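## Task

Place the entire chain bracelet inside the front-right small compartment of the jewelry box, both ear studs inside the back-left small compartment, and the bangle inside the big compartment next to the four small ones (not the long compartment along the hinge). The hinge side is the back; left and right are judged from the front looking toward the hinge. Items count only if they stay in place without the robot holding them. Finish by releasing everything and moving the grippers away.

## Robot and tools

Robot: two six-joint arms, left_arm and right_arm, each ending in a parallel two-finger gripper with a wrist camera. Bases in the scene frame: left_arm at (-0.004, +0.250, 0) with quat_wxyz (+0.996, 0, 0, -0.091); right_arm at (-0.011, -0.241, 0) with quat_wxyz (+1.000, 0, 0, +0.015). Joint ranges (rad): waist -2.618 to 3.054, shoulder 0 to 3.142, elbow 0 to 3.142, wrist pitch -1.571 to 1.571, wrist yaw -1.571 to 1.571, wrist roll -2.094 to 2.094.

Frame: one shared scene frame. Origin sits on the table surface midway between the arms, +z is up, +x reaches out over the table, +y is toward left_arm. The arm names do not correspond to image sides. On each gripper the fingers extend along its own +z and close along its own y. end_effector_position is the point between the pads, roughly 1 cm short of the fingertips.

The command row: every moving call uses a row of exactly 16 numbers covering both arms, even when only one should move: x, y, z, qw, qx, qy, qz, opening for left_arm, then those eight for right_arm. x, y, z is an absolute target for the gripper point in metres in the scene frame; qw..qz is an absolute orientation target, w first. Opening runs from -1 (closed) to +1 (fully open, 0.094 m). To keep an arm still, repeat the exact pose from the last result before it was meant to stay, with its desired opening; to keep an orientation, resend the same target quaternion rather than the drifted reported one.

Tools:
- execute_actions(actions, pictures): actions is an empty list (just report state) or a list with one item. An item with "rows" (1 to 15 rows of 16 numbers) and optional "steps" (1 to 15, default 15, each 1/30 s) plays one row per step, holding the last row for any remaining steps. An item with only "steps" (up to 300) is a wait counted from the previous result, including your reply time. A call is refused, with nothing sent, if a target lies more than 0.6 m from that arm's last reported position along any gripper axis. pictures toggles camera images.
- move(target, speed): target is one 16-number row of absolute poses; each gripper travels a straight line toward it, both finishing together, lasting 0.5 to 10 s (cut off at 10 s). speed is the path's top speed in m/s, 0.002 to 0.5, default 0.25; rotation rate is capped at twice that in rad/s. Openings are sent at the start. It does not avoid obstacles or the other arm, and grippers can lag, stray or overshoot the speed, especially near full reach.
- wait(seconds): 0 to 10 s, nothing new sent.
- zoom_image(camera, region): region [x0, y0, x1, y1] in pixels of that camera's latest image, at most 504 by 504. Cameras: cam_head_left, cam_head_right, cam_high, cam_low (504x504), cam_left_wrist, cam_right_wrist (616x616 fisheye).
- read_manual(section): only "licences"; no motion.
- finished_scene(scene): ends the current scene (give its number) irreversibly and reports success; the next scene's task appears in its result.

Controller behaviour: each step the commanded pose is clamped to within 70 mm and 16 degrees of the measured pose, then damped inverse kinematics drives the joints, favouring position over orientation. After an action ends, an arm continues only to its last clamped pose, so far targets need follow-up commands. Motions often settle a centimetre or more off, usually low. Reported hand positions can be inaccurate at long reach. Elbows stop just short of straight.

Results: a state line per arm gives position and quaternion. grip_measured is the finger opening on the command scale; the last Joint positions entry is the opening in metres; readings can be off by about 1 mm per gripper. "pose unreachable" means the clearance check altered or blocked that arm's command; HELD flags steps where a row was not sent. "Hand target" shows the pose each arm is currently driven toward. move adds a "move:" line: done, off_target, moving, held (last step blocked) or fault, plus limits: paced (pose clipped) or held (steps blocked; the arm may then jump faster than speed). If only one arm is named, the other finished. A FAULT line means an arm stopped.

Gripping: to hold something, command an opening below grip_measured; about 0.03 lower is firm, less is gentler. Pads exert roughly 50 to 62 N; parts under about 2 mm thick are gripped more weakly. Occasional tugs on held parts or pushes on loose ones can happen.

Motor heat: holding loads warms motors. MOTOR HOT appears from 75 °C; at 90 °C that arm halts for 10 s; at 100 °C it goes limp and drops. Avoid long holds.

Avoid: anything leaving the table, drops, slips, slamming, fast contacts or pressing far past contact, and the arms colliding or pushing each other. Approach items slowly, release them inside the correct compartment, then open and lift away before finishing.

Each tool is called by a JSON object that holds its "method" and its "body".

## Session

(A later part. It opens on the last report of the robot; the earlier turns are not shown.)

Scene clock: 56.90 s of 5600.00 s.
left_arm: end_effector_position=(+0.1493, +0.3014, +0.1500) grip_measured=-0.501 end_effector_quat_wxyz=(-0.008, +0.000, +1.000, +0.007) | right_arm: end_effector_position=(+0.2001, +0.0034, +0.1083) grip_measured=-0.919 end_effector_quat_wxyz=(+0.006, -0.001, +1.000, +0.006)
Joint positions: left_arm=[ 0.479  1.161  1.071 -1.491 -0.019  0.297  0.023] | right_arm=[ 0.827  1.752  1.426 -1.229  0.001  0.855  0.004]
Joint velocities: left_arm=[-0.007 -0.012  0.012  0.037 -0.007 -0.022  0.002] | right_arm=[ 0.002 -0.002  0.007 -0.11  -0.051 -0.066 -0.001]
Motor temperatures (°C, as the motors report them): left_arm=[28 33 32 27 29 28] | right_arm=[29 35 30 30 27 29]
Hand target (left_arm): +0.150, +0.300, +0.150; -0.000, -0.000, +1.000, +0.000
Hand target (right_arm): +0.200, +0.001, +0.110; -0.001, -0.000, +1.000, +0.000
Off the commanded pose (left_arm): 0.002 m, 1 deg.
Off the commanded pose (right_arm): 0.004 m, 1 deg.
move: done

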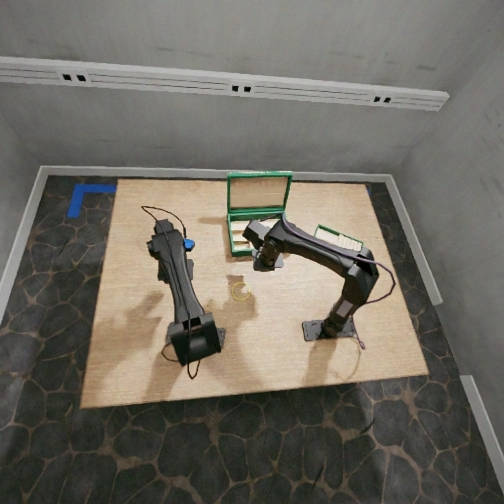

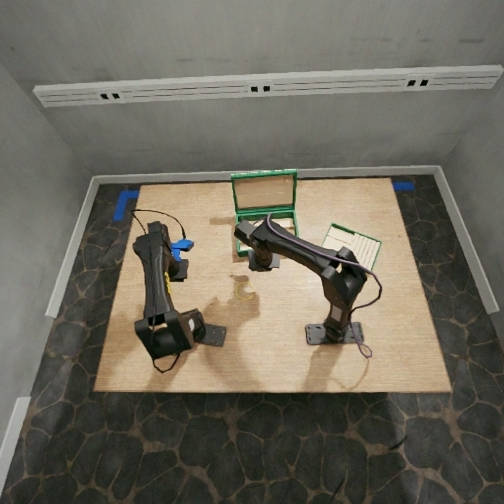

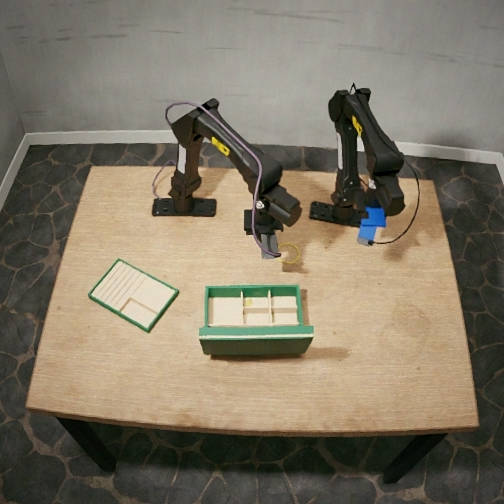

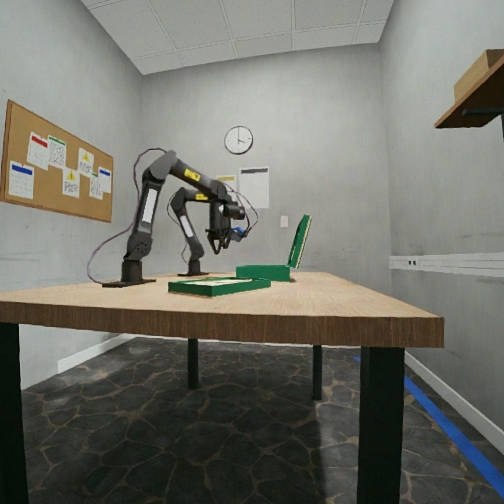

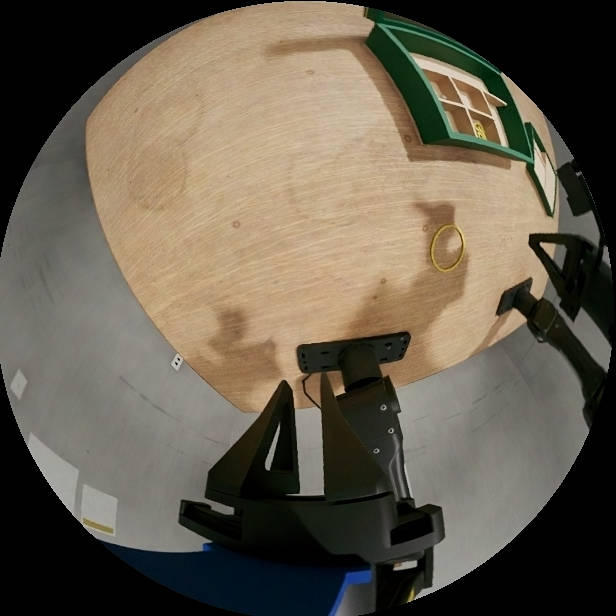

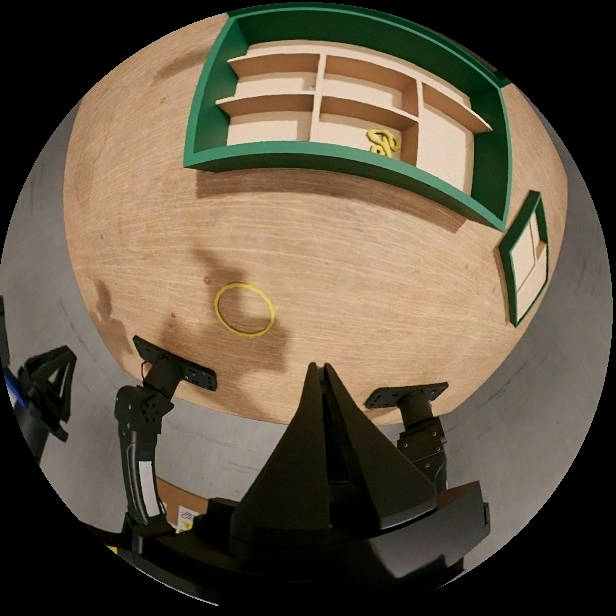

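{"method": "move", "body": {"target": [0.15,0.3,0.15,0,0,1,0,-0.5,0.378,0.062,0.10,0,0,1,0,-0.95], "speed": 0.2}}

{"method": "move", "body": {"target": [0.15,0.3,0.15,0,0,1,0,-0.5,0.382,0.065,0.03,0,0,1,0,-0.95], "speed": 0.05}}

{"method": "move", "body": {"target": [0.15,0.3,0.15,0,0,1,0,-0.5,0.382,0.065,0.03,0,0,1,0,-0.6]}}

{"method": "move", "body": {"target": [0.15,0.3,0.15,0,0,1,0,-0.5,0.375,0.06,0.11,0,0,1,0,-0.5], "speed": 0.1}}

{"method": "move", "body": {"target": [0.15,0.3,0.15,0,0,1,0,-0.5,0.16,0.043,0.025,0,0,1,0,-0.3], "speed": 0.15}}

{"method": "move", "body": {"target": [0.15,0.3,0.15,0,0,1,0,-0.5,0.157,0.043,0.004,0,0,1,0,-0.3], "speed": 0.05}}

Scene clock: 60.60 s of 5600.00 s.
left_arm: end_effector_position=(+0.1493, +0.3014, +0.1500) grip_measured=-0.501 end_effector_quat_wxyz=(-0.008, +0.000, +1.000, +0.007) | right_arm: end_effector_position=(+0.3799, +0.0632, +0.0982) grip_measured=-0.919 end_effector_quat_wxyz=(+0.032, +0.002, +0.999, +0.024)
Joint positions: left_arm=[ 0.479  1.161  1.071 -1.491 -0.019  0.297  0.023] | right_arm=[ 0.63   2.514  2.564 -1.541  0.001  0.664  0.004]
Joint velocities: left_arm=[-0.017  0.007  0.002 -0.051  0.007 -0.037  0.001] | right_arm=[-0.002 -0.012  0.007 -0.022 -0.037 -0.081  0.   ]
Motor temperatures (°C, as the motors report them): left_arm=[28 32 32 27 29 28] | right_arm=[29 35 31 30 27 29]
Hand target (left_arm): +0.150, +0.300, +0.150; -0.000, -0.000, +1.000, +0.000
Hand target (right_arm): +0.379, +0.061, +0.100; +0.027, +0.000, +0.999, +0.022
Off the commanded pose (left_arm): 0.002 m, 1 deg.
Off the commanded pose (right_arm): 0.003 m, 5 deg.
joint sent to its limit (right arm) — the command would take joint 4 (wrist pitch) past its lower limit, so that joint was sent only as far as its limit.
move: off_target (right_arm)

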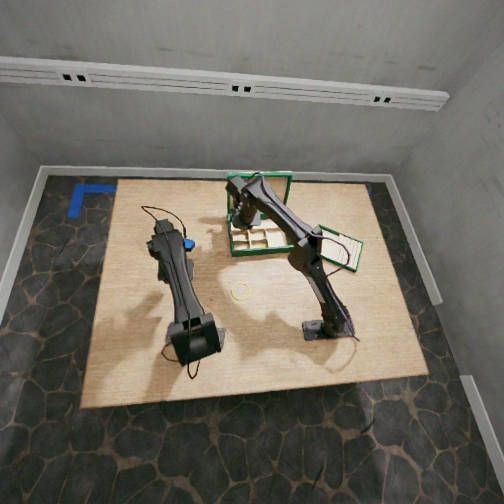

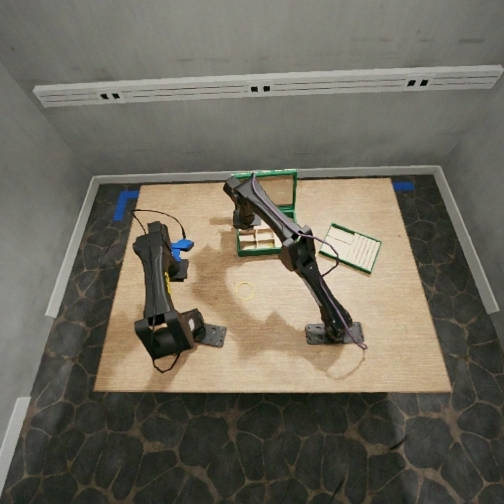

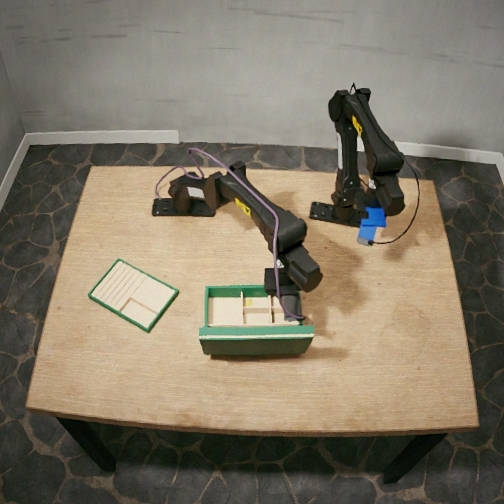

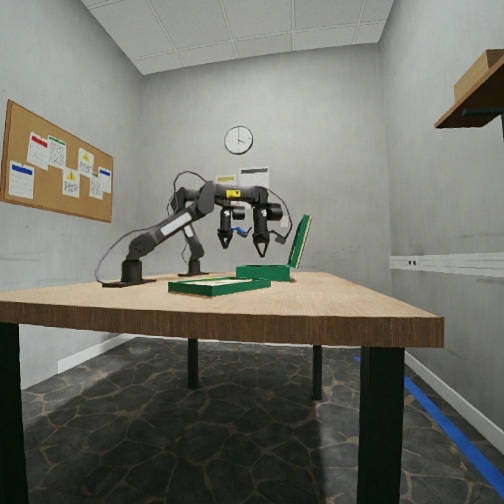

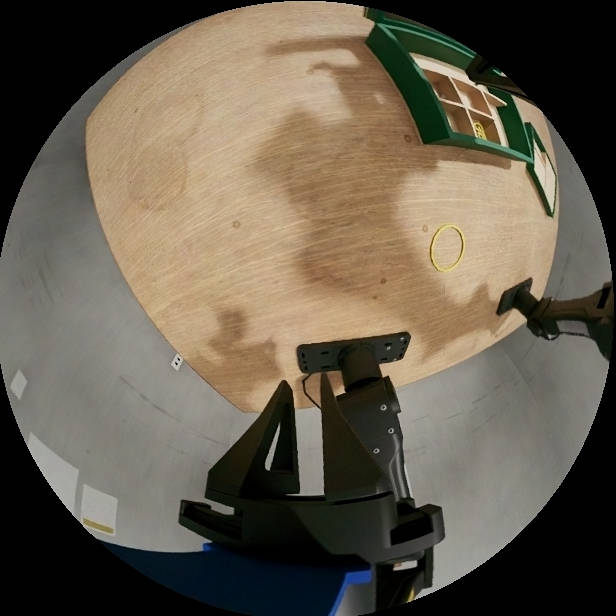

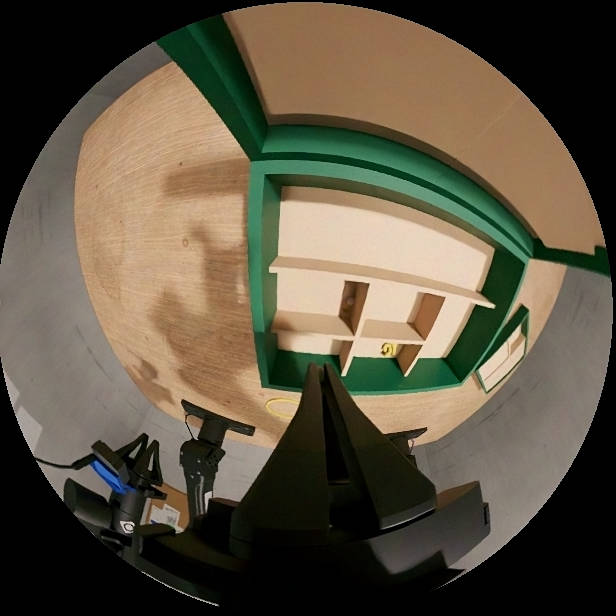

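Scene clock: 62.33 s of 5600.00 s.
left_arm: end_effector_position=(+0.1493, +0.3014, +0.1500) grip_measured=-0.501 end_effector_quat_wxyz=(-0.008, +0.000, +1.000, +0.007) | right_arm: end_effector_position=(+0.3809, +0.0641, +0.0393) grip_measured=-0.919 end_effector_quat_wxyz=(+0.003, +0.002, +1.000, +0.002)
Joint positions: left_arm=[ 0.479  1.161  1.071 -1.491 -0.019  0.297  0.023] | right_arm=[ 0.63   2.586  2.464 -1.442  0.001  0.664  0.004]
Joint velocities: left_arm=[ 0.022  0.012  0.012 -0.051 -0.022 -0.007 -0.   ] | right_arm=[ 0.007 -0.002 -0.007 -0.007 -0.095 -0.066 -0.001]
Motor temperatures (°C, as the motors report them): left_arm=[28 32 32 27 29 28] | right_arm=[29 35 30 30 27 29]
Hand target (left_arm): +0.150, +0.300, +0.150; -0.000, -0.000, +1.000, +0.000
Hand target (right_arm): +0.381, +0.064, +0.030; +0.000, -0.000, +1.000, -0.001
Off the commanded pose (left_arm): 0.002 m, 1 deg.
Off the commanded pose (right_arm): 0.009 m, 0 deg.
move: done

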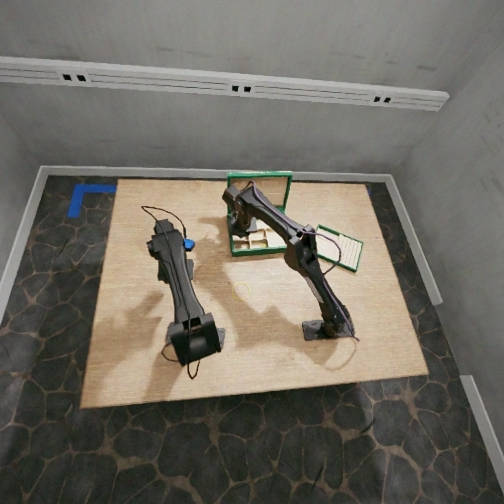

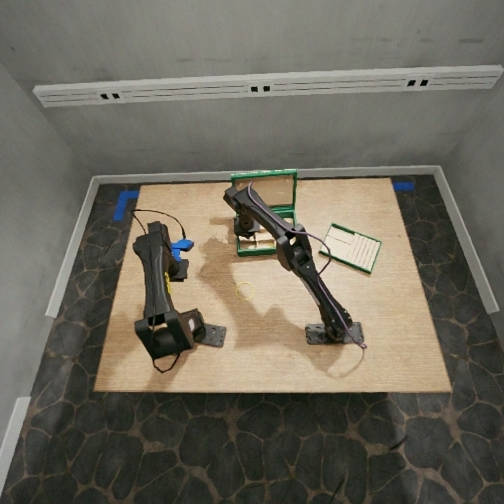

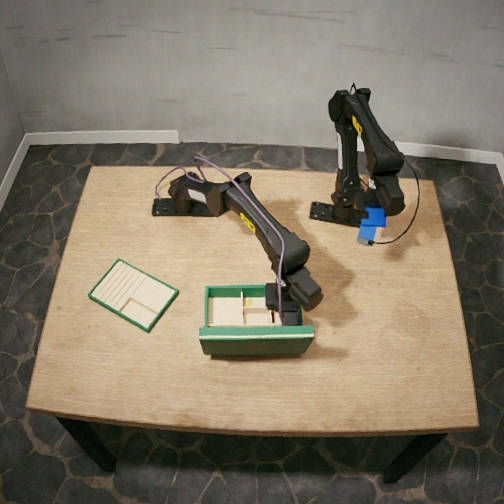

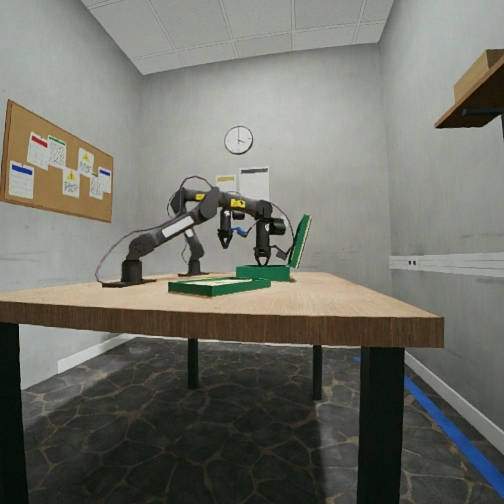

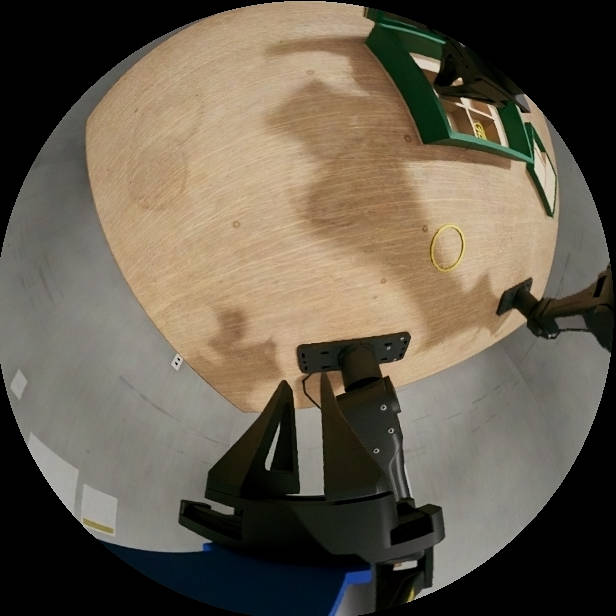

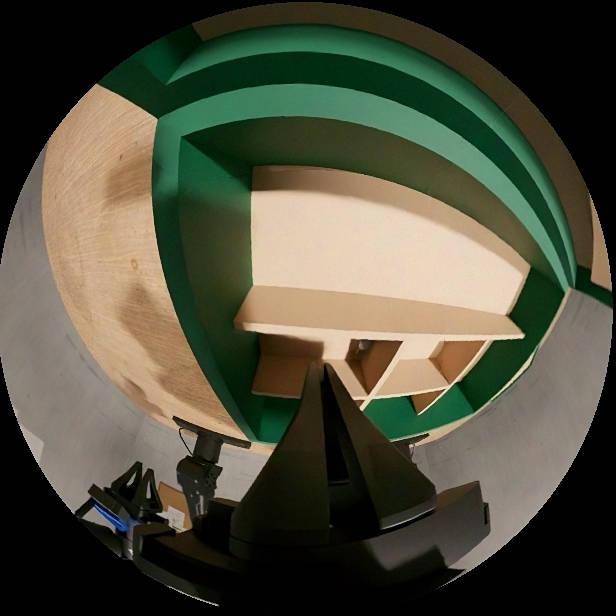

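Scene clock: 63.03 s of 5600.00 s.
left_arm: end_effector_position=(+0.1493, +0.3014, +0.1500) grip_measured=-0.501 end_effector_quat_wxyz=(-0.008, +0.000, +1.000, +0.007) | right_arm: end_effector_position=(+0.3809, +0.0641, +0.0393) grip_measured=-0.602 end_effector_quat_wxyz=(+0.003, +0.002, +1.000, +0.002)
Joint positions: left_arm=[ 0.479  1.161  1.071 -1.491 -0.019  0.297  0.023] | right_arm=[ 0.63   2.586  2.464 -1.442  0.001  0.664  0.019]
Joint velocities: left_arm=[-0.007  0.017  0.012  0.037 -0.007 -0.022 -0.001] | right_arm=[-0.002 -0.017  0.007  0.051  0.022 -0.051 -0.   ]
Motor temperatures (°C, as the motors report them): left_arm=[28 32 32 27 29 28] | right_arm=[29 35 30 30 27 29]
Hand target (left_arm): +0.150, +0.300, +0.150; -0.000, -0.000, +1.000, +0.000
Hand target (right_arm): +0.382, +0.065, +0.030; -0.000, -0.000, +1.000, -0.000
Off the commanded pose (left_arm): 0.002 m, 1 deg.
Off the commanded pose (right_arm): 0.009 m, 0 deg.
move: done

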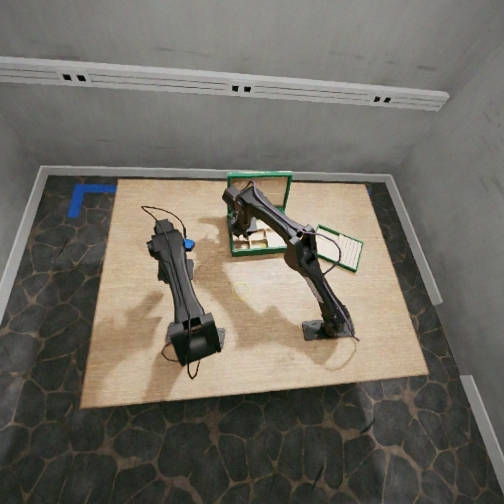

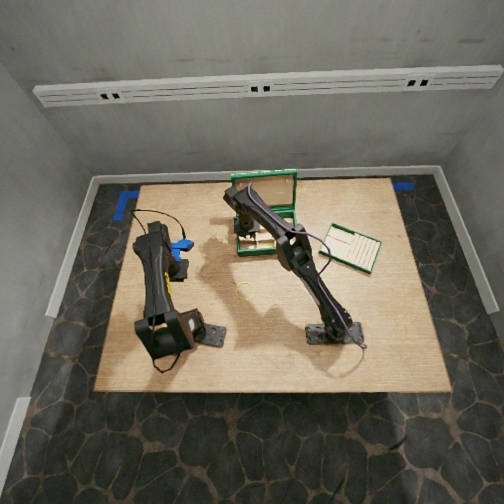

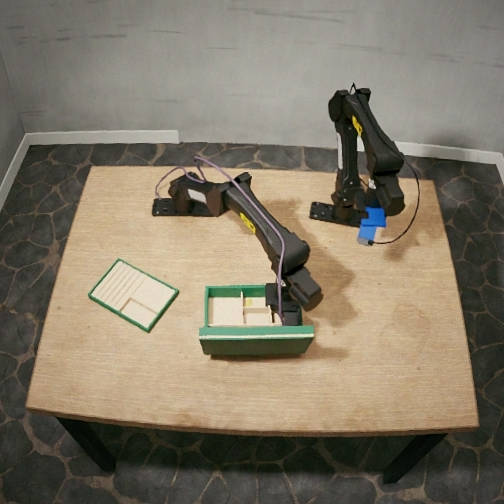

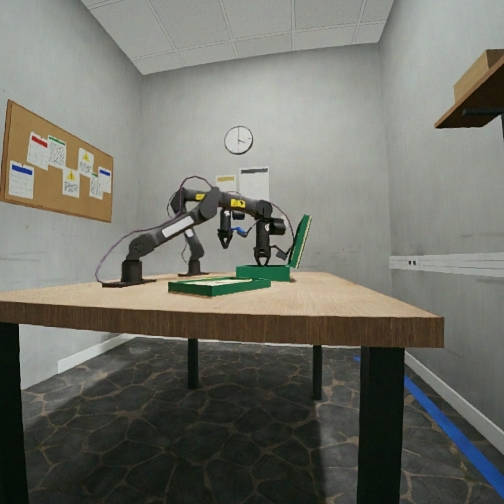

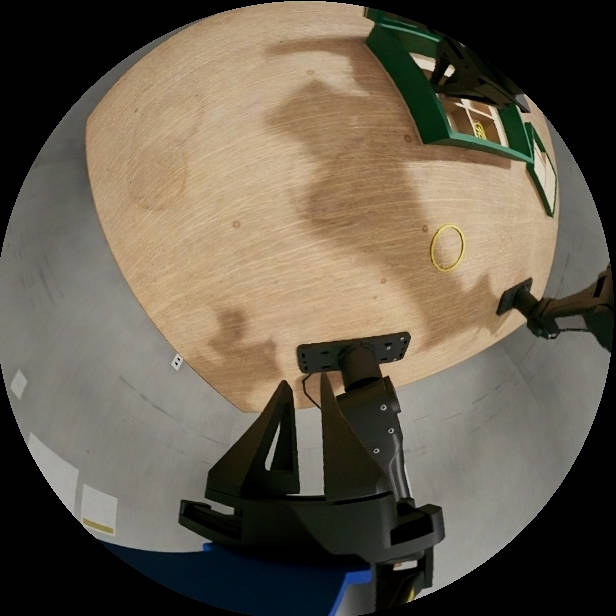

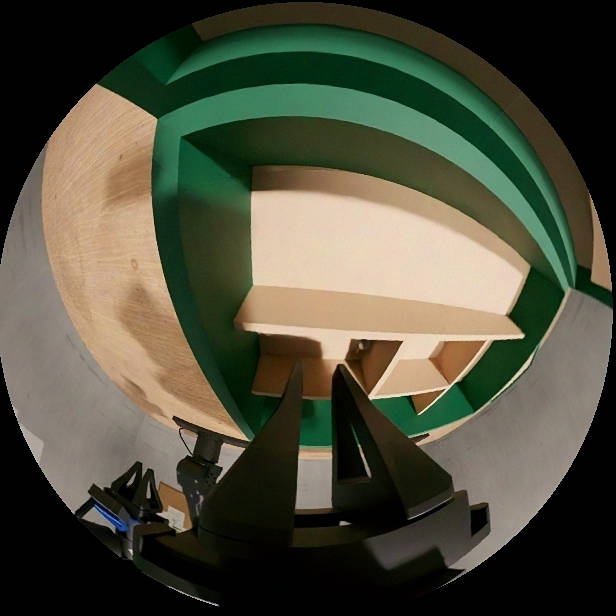

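Scene clock: 64.17 s of 5600.00 s.
left_arm: end_effector_position=(+0.1493, +0.3014, +0.1500) grip_measured=-0.501 end_effector_quat_wxyz=(-0.008, +0.000, +1.000, +0.007) | right_arm: end_effector_position=(+0.3821, +0.0650, +0.1133) grip_measured=-0.502 end_effector_quat_wxyz=(+0.047, +0.002, +0.998, +0.036)
Joint positions: left_arm=[ 0.479  1.161  1.071 -1.491 -0.019  0.297  0.023] | right_arm=[ 0.63   2.491  2.581 -1.542  0.001  0.664  0.023]
Joint velocities: left_arm=[-0.027 -0.007 -0.012 -0.007  0.022 -0.037 -0.001] | right_arm=[ 0.017  0.002  0.007 -0.007  0.022  0.066 -0.001]
Motor temperatures (°C, as the motors report them): left_arm=[28 32 32 27 29 28] | right_arm=[29 36 30 30 27 29]
Hand target (left_arm): +0.150, +0.300, +0.150; -0.000, -0.000, +1.000, +0.000
Hand target (right_arm): +0.375, +0.060, +0.110; +0.032, +0.000, +0.999, +0.025
Off the commanded pose (left_arm): 0.002 m, 1 deg.
Off the commanded pose (right_arm): 0.009 m, 7 deg.
joint sent to its limit (right arm) — the command would take joint 4 (wrist pitch) past its lower limit, so that joint was sent only as far as its limit.
move: off_target (right_arm)

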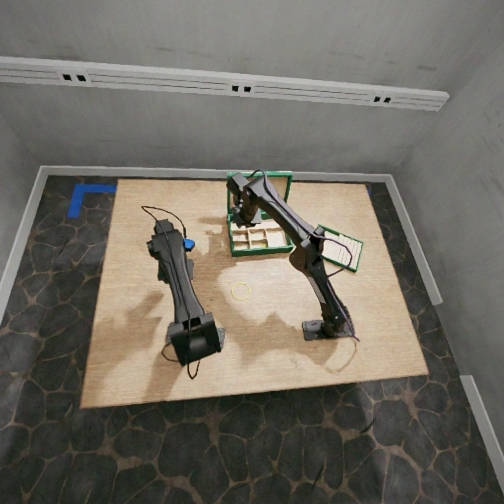

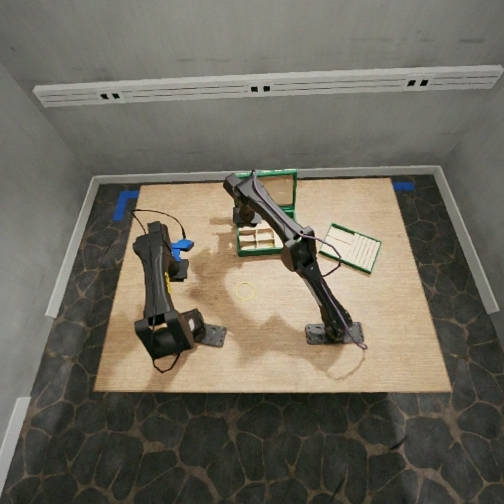

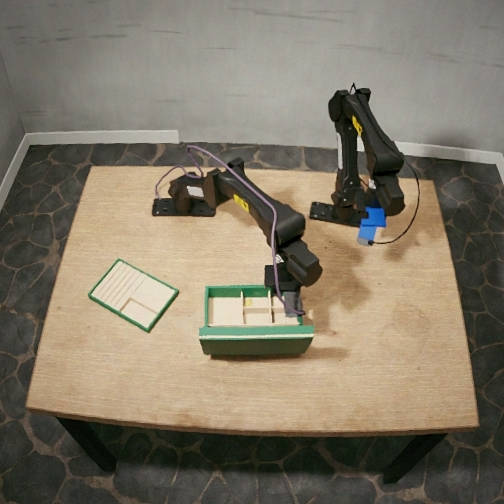

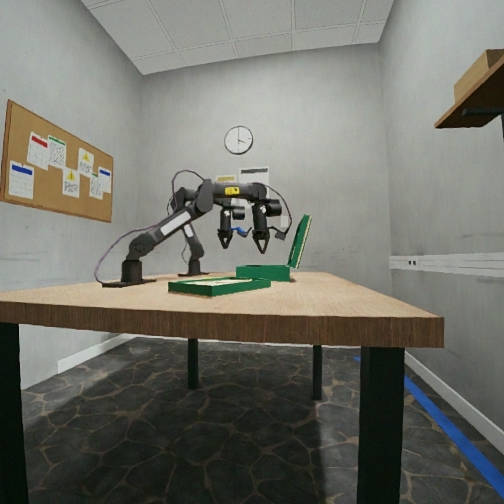

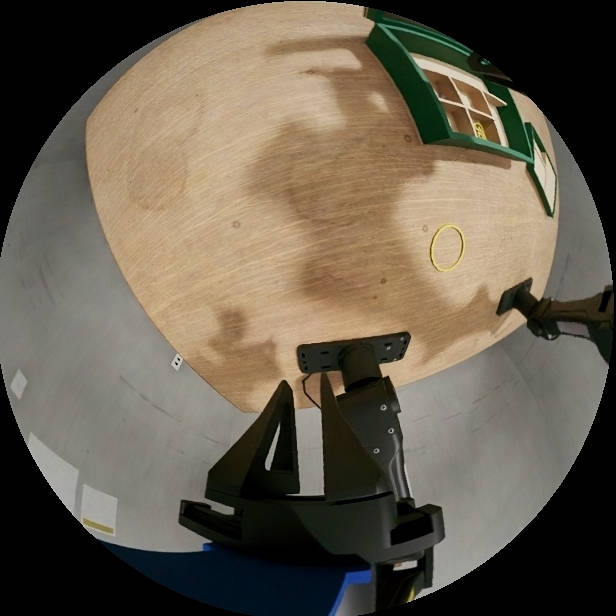

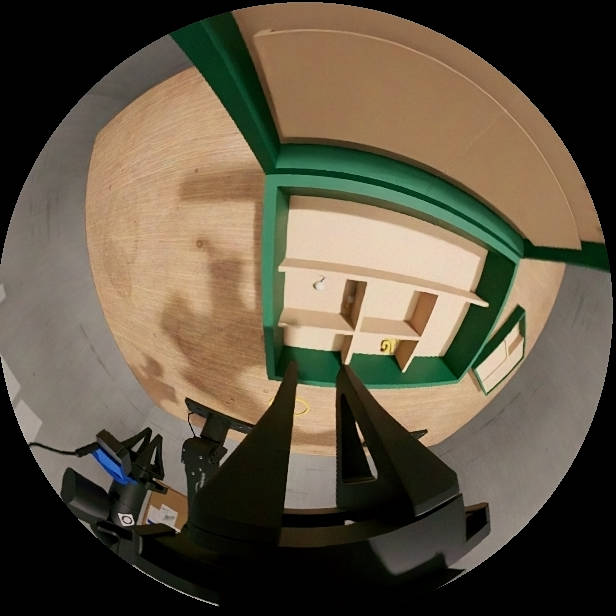

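Scene clock: 66.37 s of 5600.00 s.
left_arm: end_effector_position=(+0.1493, +0.3014, +0.1500) grip_measured=-0.501 end_effector_quat_wxyz=(-0.008, +0.000, +1.000, +0.007) | right_arm: end_effector_position=(+0.1591, +0.0424, +0.0230) grip_measured=-0.302 end_effector_quat_wxyz=(-0.004, -0.002, +1.000, -0.008)
Joint positions: left_arm=[ 0.479  1.161  1.071 -1.491 -0.019  0.297  0.023] | right_arm=[ 0.999  1.889  1.25  -0.95   0.001  1.025  0.033]
Joint velocities: left_arm=[-0.007 -0.017 -0.007 -0.037 -0.022  0.022 -0.001] | right_arm=[ 0.002 -0.012 -0.002  0.051 -0.007  0.081 -0.001]
Motor temperatures (°C, as the motors report them): left_arm=[28 32 32 27 29 28] | right_arm=[29 36 30 30 27 29]
Hand target (left_arm): +0.150, +0.300, +0.150; -0.000, -0.000, +1.000, +0.000
Hand target (right_arm): +0.159, +0.044, +0.025; +0.003, -0.001, +1.000, +0.000
Off the commanded pose (left_arm): 0.002 m, 1 deg.
Off the commanded pose (right_arm): 0.002 m, 1 deg.
move: done

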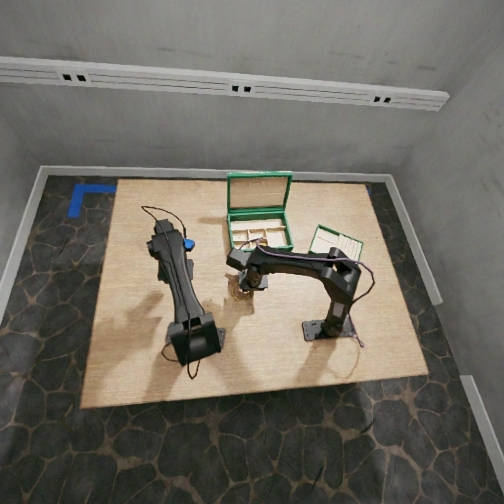

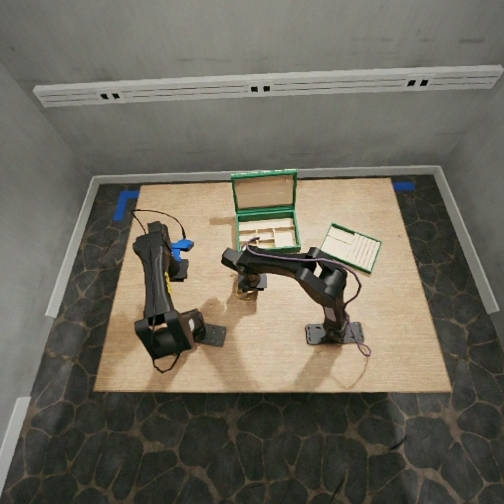

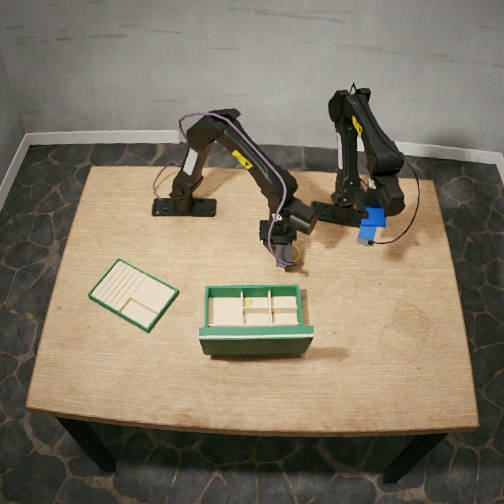

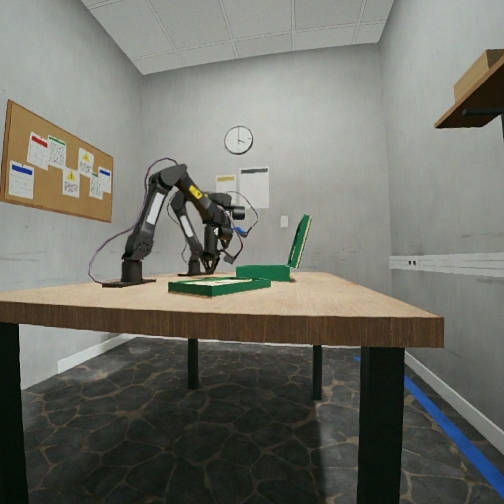

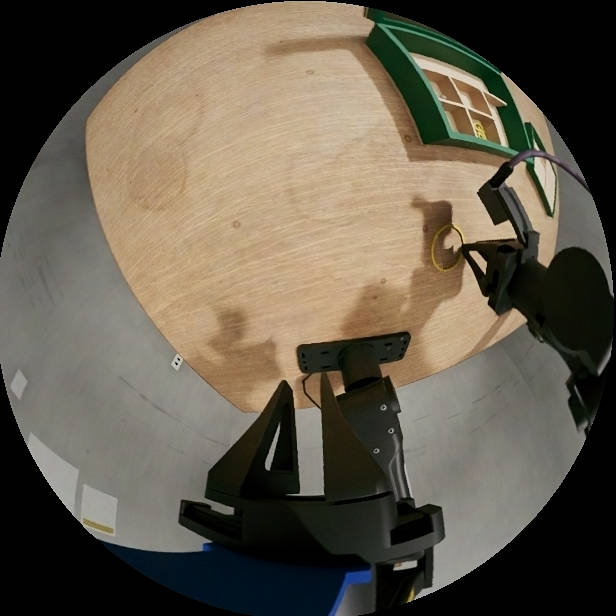

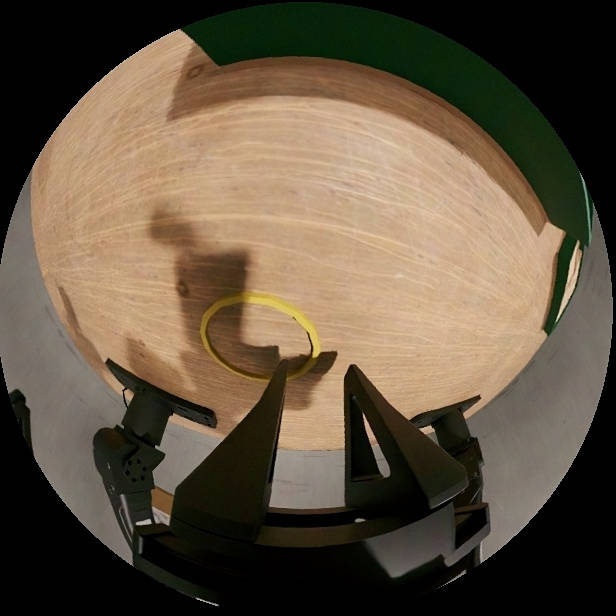

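Scene clock: 67.30 s of 5600.00 s.
left_arm: end_effector_position=(+0.1493, +0.3014, +0.1500) grip_measured=-0.501 end_effector_quat_wxyz=(-0.008, +0.000, +1.000, +0.007) | right_arm: end_effector_position=(+0.1599, +0.0437, +0.0111) grip_measured=-0.302 end_effector_quat_wxyz=(+0.003, +0.000, +1.000, +0.004)
Joint positions: left_arm=[ 0.479  1.161  1.071 -1.491 -0.019  0.297  0.023] | right_arm=[ 0.999  1.889  1.198 -0.871  0.001  1.03   0.033]
Joint velocities: left_arm=[-0.002 -0.002 -0.017 -0.007  0.022 -0.007 -0.   ] | right_arm=[-0.012 -0.022 -0.007  0.007  0.051  0.022  0.   ]
Motor temperatures (°C, as the motors report them): left_arm=[28 32 32 27 29 28] | right_arm=[29 36 30 30 27 29]
Hand target (left_arm): +0.150, +0.300, +0.150; -0.000, -0.000, +1.000, +0.000
Hand target (right_arm): +0.157, +0.043, +0.004; -0.000, +0.000, +1.000, +0.000
Off the commanded pose (left_arm): 0.002 m, 1 deg.
Off the commanded pose (right_arm): 0.008 m, 1 deg.
move: done

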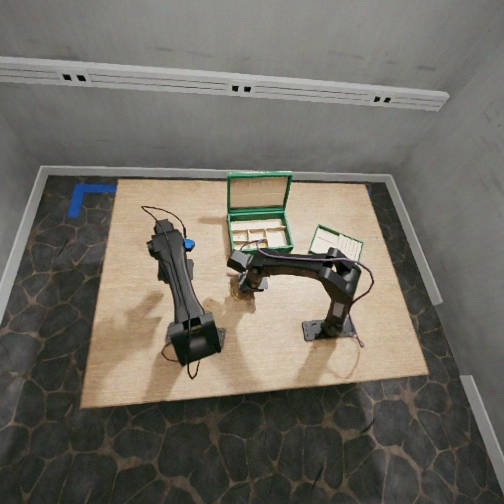

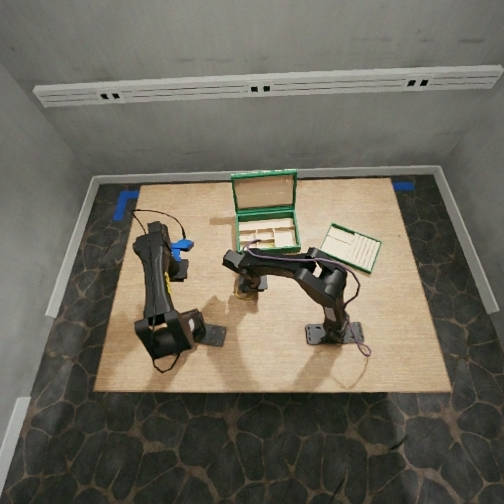

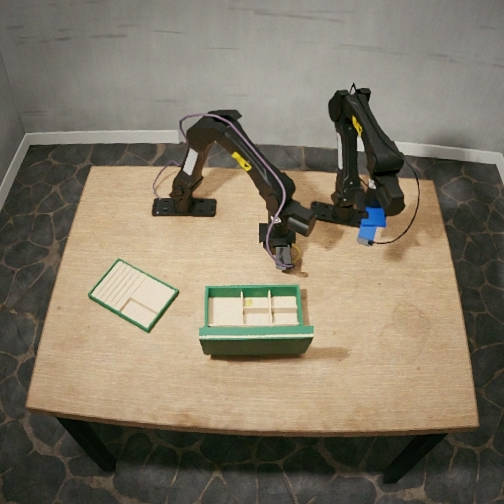

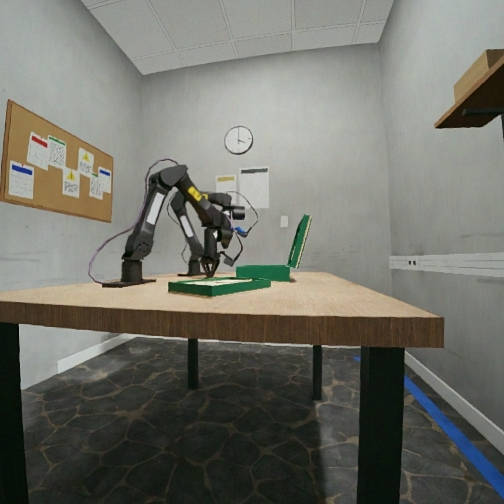

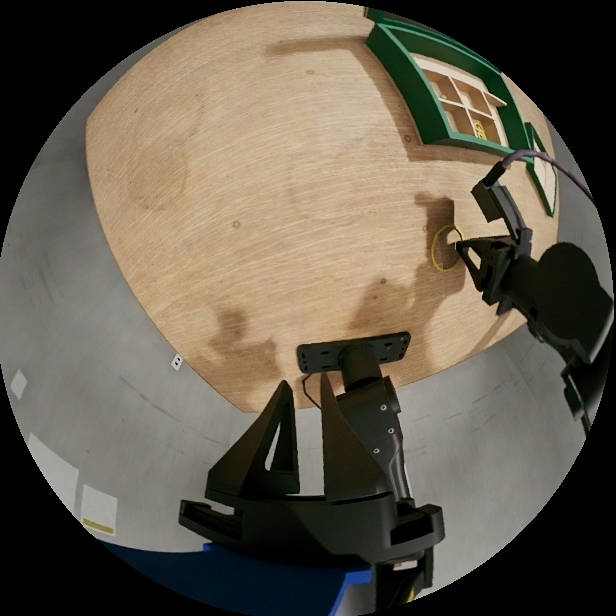

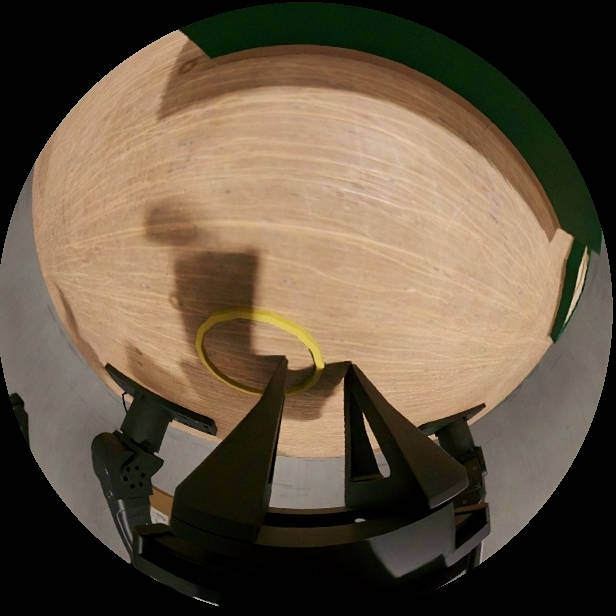

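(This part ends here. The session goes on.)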